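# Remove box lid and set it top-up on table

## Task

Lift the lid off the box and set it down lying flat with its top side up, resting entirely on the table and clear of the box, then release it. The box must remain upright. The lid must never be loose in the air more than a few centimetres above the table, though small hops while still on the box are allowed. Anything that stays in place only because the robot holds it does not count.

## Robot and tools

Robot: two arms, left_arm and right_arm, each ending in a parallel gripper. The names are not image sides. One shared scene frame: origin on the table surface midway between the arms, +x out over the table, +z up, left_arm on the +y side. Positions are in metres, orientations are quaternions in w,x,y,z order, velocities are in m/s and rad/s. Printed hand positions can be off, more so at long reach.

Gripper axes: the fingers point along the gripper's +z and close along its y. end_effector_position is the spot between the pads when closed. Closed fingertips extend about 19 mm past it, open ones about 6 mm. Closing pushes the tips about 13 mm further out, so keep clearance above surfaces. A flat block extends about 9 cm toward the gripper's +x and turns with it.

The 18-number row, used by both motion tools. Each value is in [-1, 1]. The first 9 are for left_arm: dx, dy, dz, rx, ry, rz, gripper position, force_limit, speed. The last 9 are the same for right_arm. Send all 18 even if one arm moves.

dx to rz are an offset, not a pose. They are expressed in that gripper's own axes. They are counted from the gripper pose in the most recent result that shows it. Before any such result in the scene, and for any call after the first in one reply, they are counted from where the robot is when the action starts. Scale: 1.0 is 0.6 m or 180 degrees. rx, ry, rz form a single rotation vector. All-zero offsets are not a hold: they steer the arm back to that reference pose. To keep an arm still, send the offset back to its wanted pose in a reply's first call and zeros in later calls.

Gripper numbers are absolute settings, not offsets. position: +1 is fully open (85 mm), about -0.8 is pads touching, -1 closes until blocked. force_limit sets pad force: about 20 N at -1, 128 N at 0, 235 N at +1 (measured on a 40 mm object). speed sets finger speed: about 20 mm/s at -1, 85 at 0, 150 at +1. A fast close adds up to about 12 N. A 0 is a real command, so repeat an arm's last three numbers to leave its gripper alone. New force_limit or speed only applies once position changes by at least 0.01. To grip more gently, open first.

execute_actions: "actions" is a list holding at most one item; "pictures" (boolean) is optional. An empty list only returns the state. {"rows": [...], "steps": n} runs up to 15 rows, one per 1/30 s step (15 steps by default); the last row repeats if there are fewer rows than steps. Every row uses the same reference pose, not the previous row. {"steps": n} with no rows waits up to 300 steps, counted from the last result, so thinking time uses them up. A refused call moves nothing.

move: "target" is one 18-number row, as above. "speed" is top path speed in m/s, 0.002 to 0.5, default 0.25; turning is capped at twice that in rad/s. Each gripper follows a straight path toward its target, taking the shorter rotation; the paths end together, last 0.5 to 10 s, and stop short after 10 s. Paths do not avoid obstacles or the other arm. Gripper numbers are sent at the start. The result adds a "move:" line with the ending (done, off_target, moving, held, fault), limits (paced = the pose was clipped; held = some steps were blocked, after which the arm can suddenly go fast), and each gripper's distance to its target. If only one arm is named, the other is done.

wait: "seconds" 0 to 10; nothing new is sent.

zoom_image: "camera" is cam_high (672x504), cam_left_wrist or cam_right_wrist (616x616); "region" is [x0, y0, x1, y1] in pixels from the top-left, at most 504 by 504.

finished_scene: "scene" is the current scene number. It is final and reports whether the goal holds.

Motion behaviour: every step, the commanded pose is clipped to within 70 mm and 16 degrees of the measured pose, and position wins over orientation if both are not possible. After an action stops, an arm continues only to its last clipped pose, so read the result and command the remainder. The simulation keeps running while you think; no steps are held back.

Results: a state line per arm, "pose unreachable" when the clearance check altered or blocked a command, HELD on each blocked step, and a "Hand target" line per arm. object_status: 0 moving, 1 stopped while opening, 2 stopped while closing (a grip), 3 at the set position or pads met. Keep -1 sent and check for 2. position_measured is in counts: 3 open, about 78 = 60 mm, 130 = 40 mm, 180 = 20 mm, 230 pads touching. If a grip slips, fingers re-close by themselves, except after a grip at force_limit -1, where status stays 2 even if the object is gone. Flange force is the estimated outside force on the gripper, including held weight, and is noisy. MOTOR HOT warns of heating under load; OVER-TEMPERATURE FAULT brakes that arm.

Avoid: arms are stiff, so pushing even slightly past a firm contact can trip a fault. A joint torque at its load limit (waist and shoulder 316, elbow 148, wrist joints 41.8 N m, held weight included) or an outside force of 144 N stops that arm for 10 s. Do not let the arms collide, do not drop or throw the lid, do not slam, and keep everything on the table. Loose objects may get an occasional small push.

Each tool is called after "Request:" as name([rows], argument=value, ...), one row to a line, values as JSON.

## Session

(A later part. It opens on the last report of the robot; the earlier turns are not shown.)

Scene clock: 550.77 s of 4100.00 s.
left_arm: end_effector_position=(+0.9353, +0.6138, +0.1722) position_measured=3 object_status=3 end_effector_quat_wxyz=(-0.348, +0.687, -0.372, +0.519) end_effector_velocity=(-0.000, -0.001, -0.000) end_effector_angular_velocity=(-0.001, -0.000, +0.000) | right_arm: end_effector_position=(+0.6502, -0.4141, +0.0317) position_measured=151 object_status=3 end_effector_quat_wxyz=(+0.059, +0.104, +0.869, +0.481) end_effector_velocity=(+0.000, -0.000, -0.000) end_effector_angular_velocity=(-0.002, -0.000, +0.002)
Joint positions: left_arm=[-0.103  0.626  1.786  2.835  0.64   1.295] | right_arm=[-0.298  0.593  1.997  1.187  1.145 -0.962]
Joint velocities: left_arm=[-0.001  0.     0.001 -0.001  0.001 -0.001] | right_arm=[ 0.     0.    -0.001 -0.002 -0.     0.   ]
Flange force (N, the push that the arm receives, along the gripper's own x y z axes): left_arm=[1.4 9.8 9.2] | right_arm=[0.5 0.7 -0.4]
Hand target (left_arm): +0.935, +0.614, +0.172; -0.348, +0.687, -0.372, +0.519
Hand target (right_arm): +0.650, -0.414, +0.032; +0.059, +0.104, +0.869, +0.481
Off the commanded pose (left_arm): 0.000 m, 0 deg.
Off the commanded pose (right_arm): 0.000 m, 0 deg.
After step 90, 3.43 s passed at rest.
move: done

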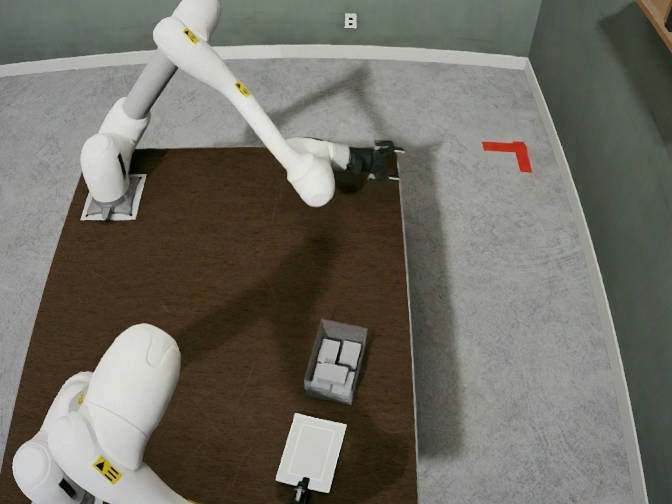

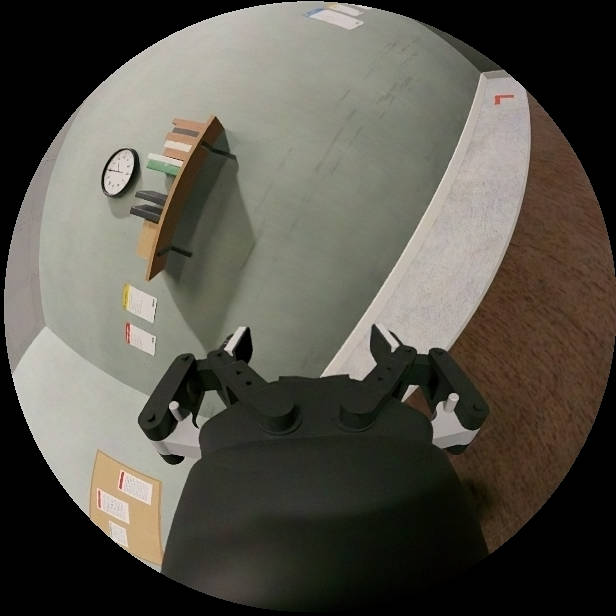

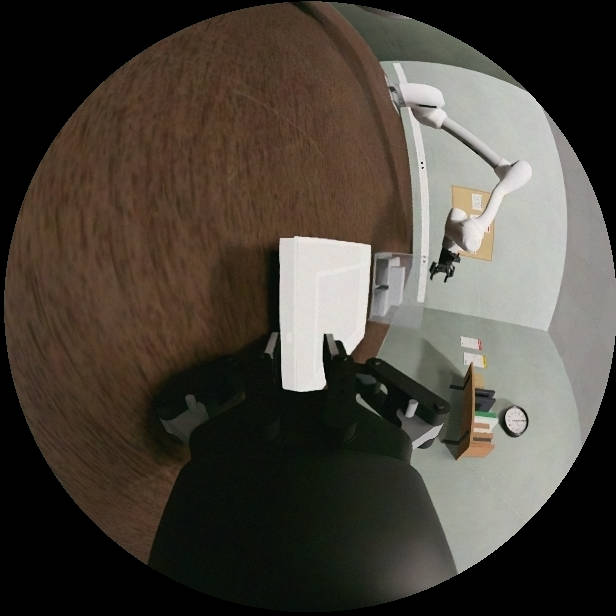

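Request:
move(target=[0,0,0,0,0,0,1,0,0, 0,-0.031,-0.0495,0,0,0,-0.176,0.2,-1], speed=0.03)

Request:
zoom_image(camera="cam_right_wrist", region=[180, 200, 440, 420])

Request:
zoom_image(camera="cam_high", region=[240, 380, 400, 504])

Scene clock: 565.87 s of 4100.00 s.
left_arm: end_effector_position=(+0.9353, +0.6138, +0.1722) position_measured=3 object_status=3 end_effector_quat_wxyz=(-0.348, +0.687, -0.372, +0.519) end_effector_velocity=(-0.000, +0.001, -0.000) end_effector_angular_velocity=(-0.000, +0.000, +0.000) | right_arm: end_effector_position=(+0.6419, -0.4482, +0.0317) position_measured=151 object_status=3 end_effector_quat_wxyz=(+0.059, +0.104, +0.869, +0.481) end_effector_velocity=(-0.000, -0.000, -0.000) end_effector_angular_velocity=(-0.000, +0.001, +0.000)
Joint positions: left_arm=[-0.103  0.626  1.786  2.835  0.64   1.295] | right_arm=[-0.353  0.596  1.992  1.145  1.172 -0.972]
Joint velocities: left_arm=[ 0.001 -0.     0.001  0.001  0.    -0.001] | right_arm=[ 0.     0.    -0.    -0.001  0.     0.001]
Flange force (N, the push that the arm receives, along the gripper's own x y z axes): left_arm=[1.2 9.0 7.6] | right_arm=[2.3 -0.4 0.6]
Hand target (left_arm): +0.935, +0.614, +0.172; -0.348, +0.687, -0.372, +0.519
Hand target (right_arm): +0.642, -0.448, +0.032; +0.059, +0.104, +0.869, +0.481
Off the commanded pose (left_arm): 0.000 m, 0 deg.
Off the commanded pose (right_arm): 0.000 m, 0 deg.
After step 90, 10.70 s passed at rest.
move: done

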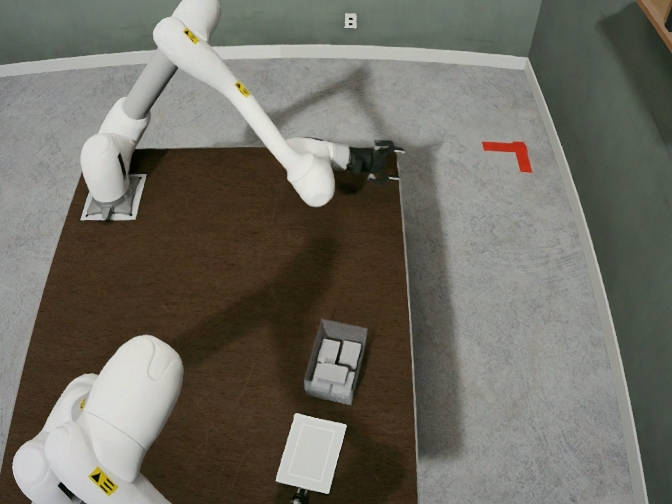

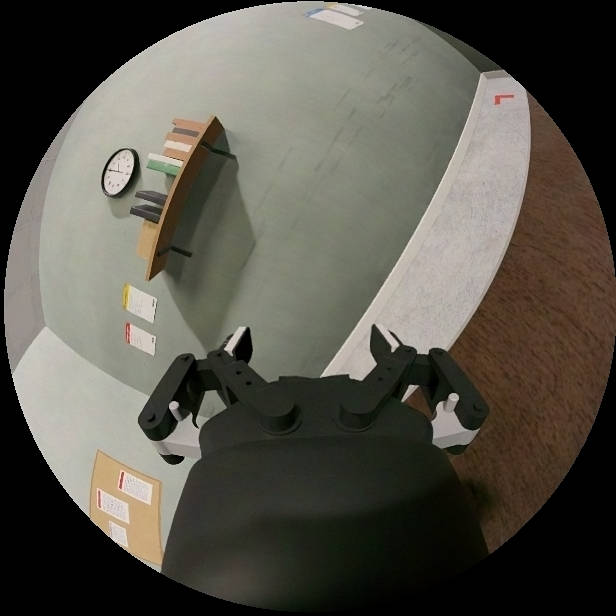

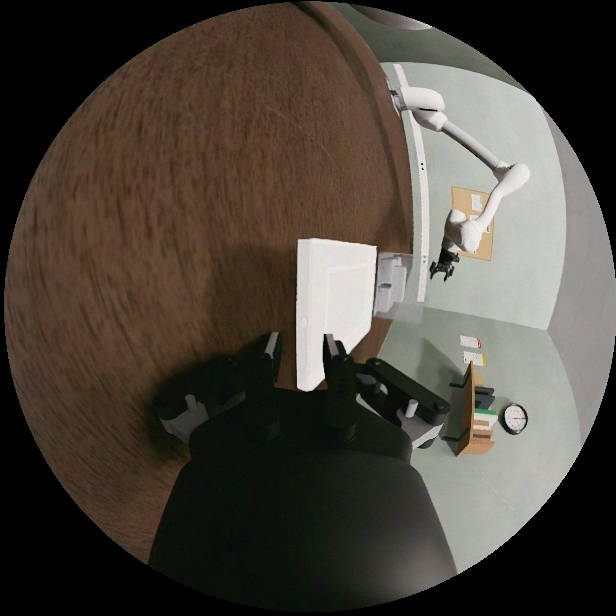

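Region (180, 200, 440, 420) of cam_right_wrist's 616x616 image, scaled by 1.938, with more detail than that image has; it fills the top 426 rows of this view, and the rest is white.

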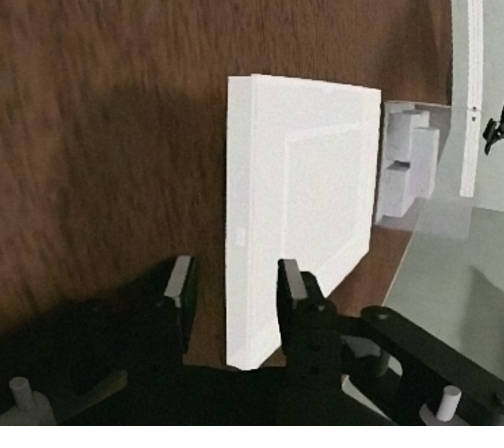

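Region (240, 380, 400, 504) of cam_high's 672x504 image, scaled by 3.150, with more detail than that image has; it fills the top 391 rows of this view, and the rest is white.

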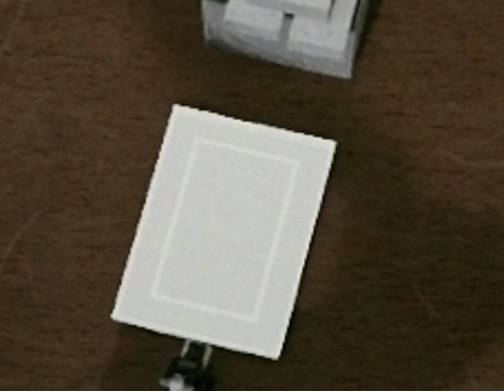

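Request:
finished_scene(scene=1)

The scene is finished: the task was done.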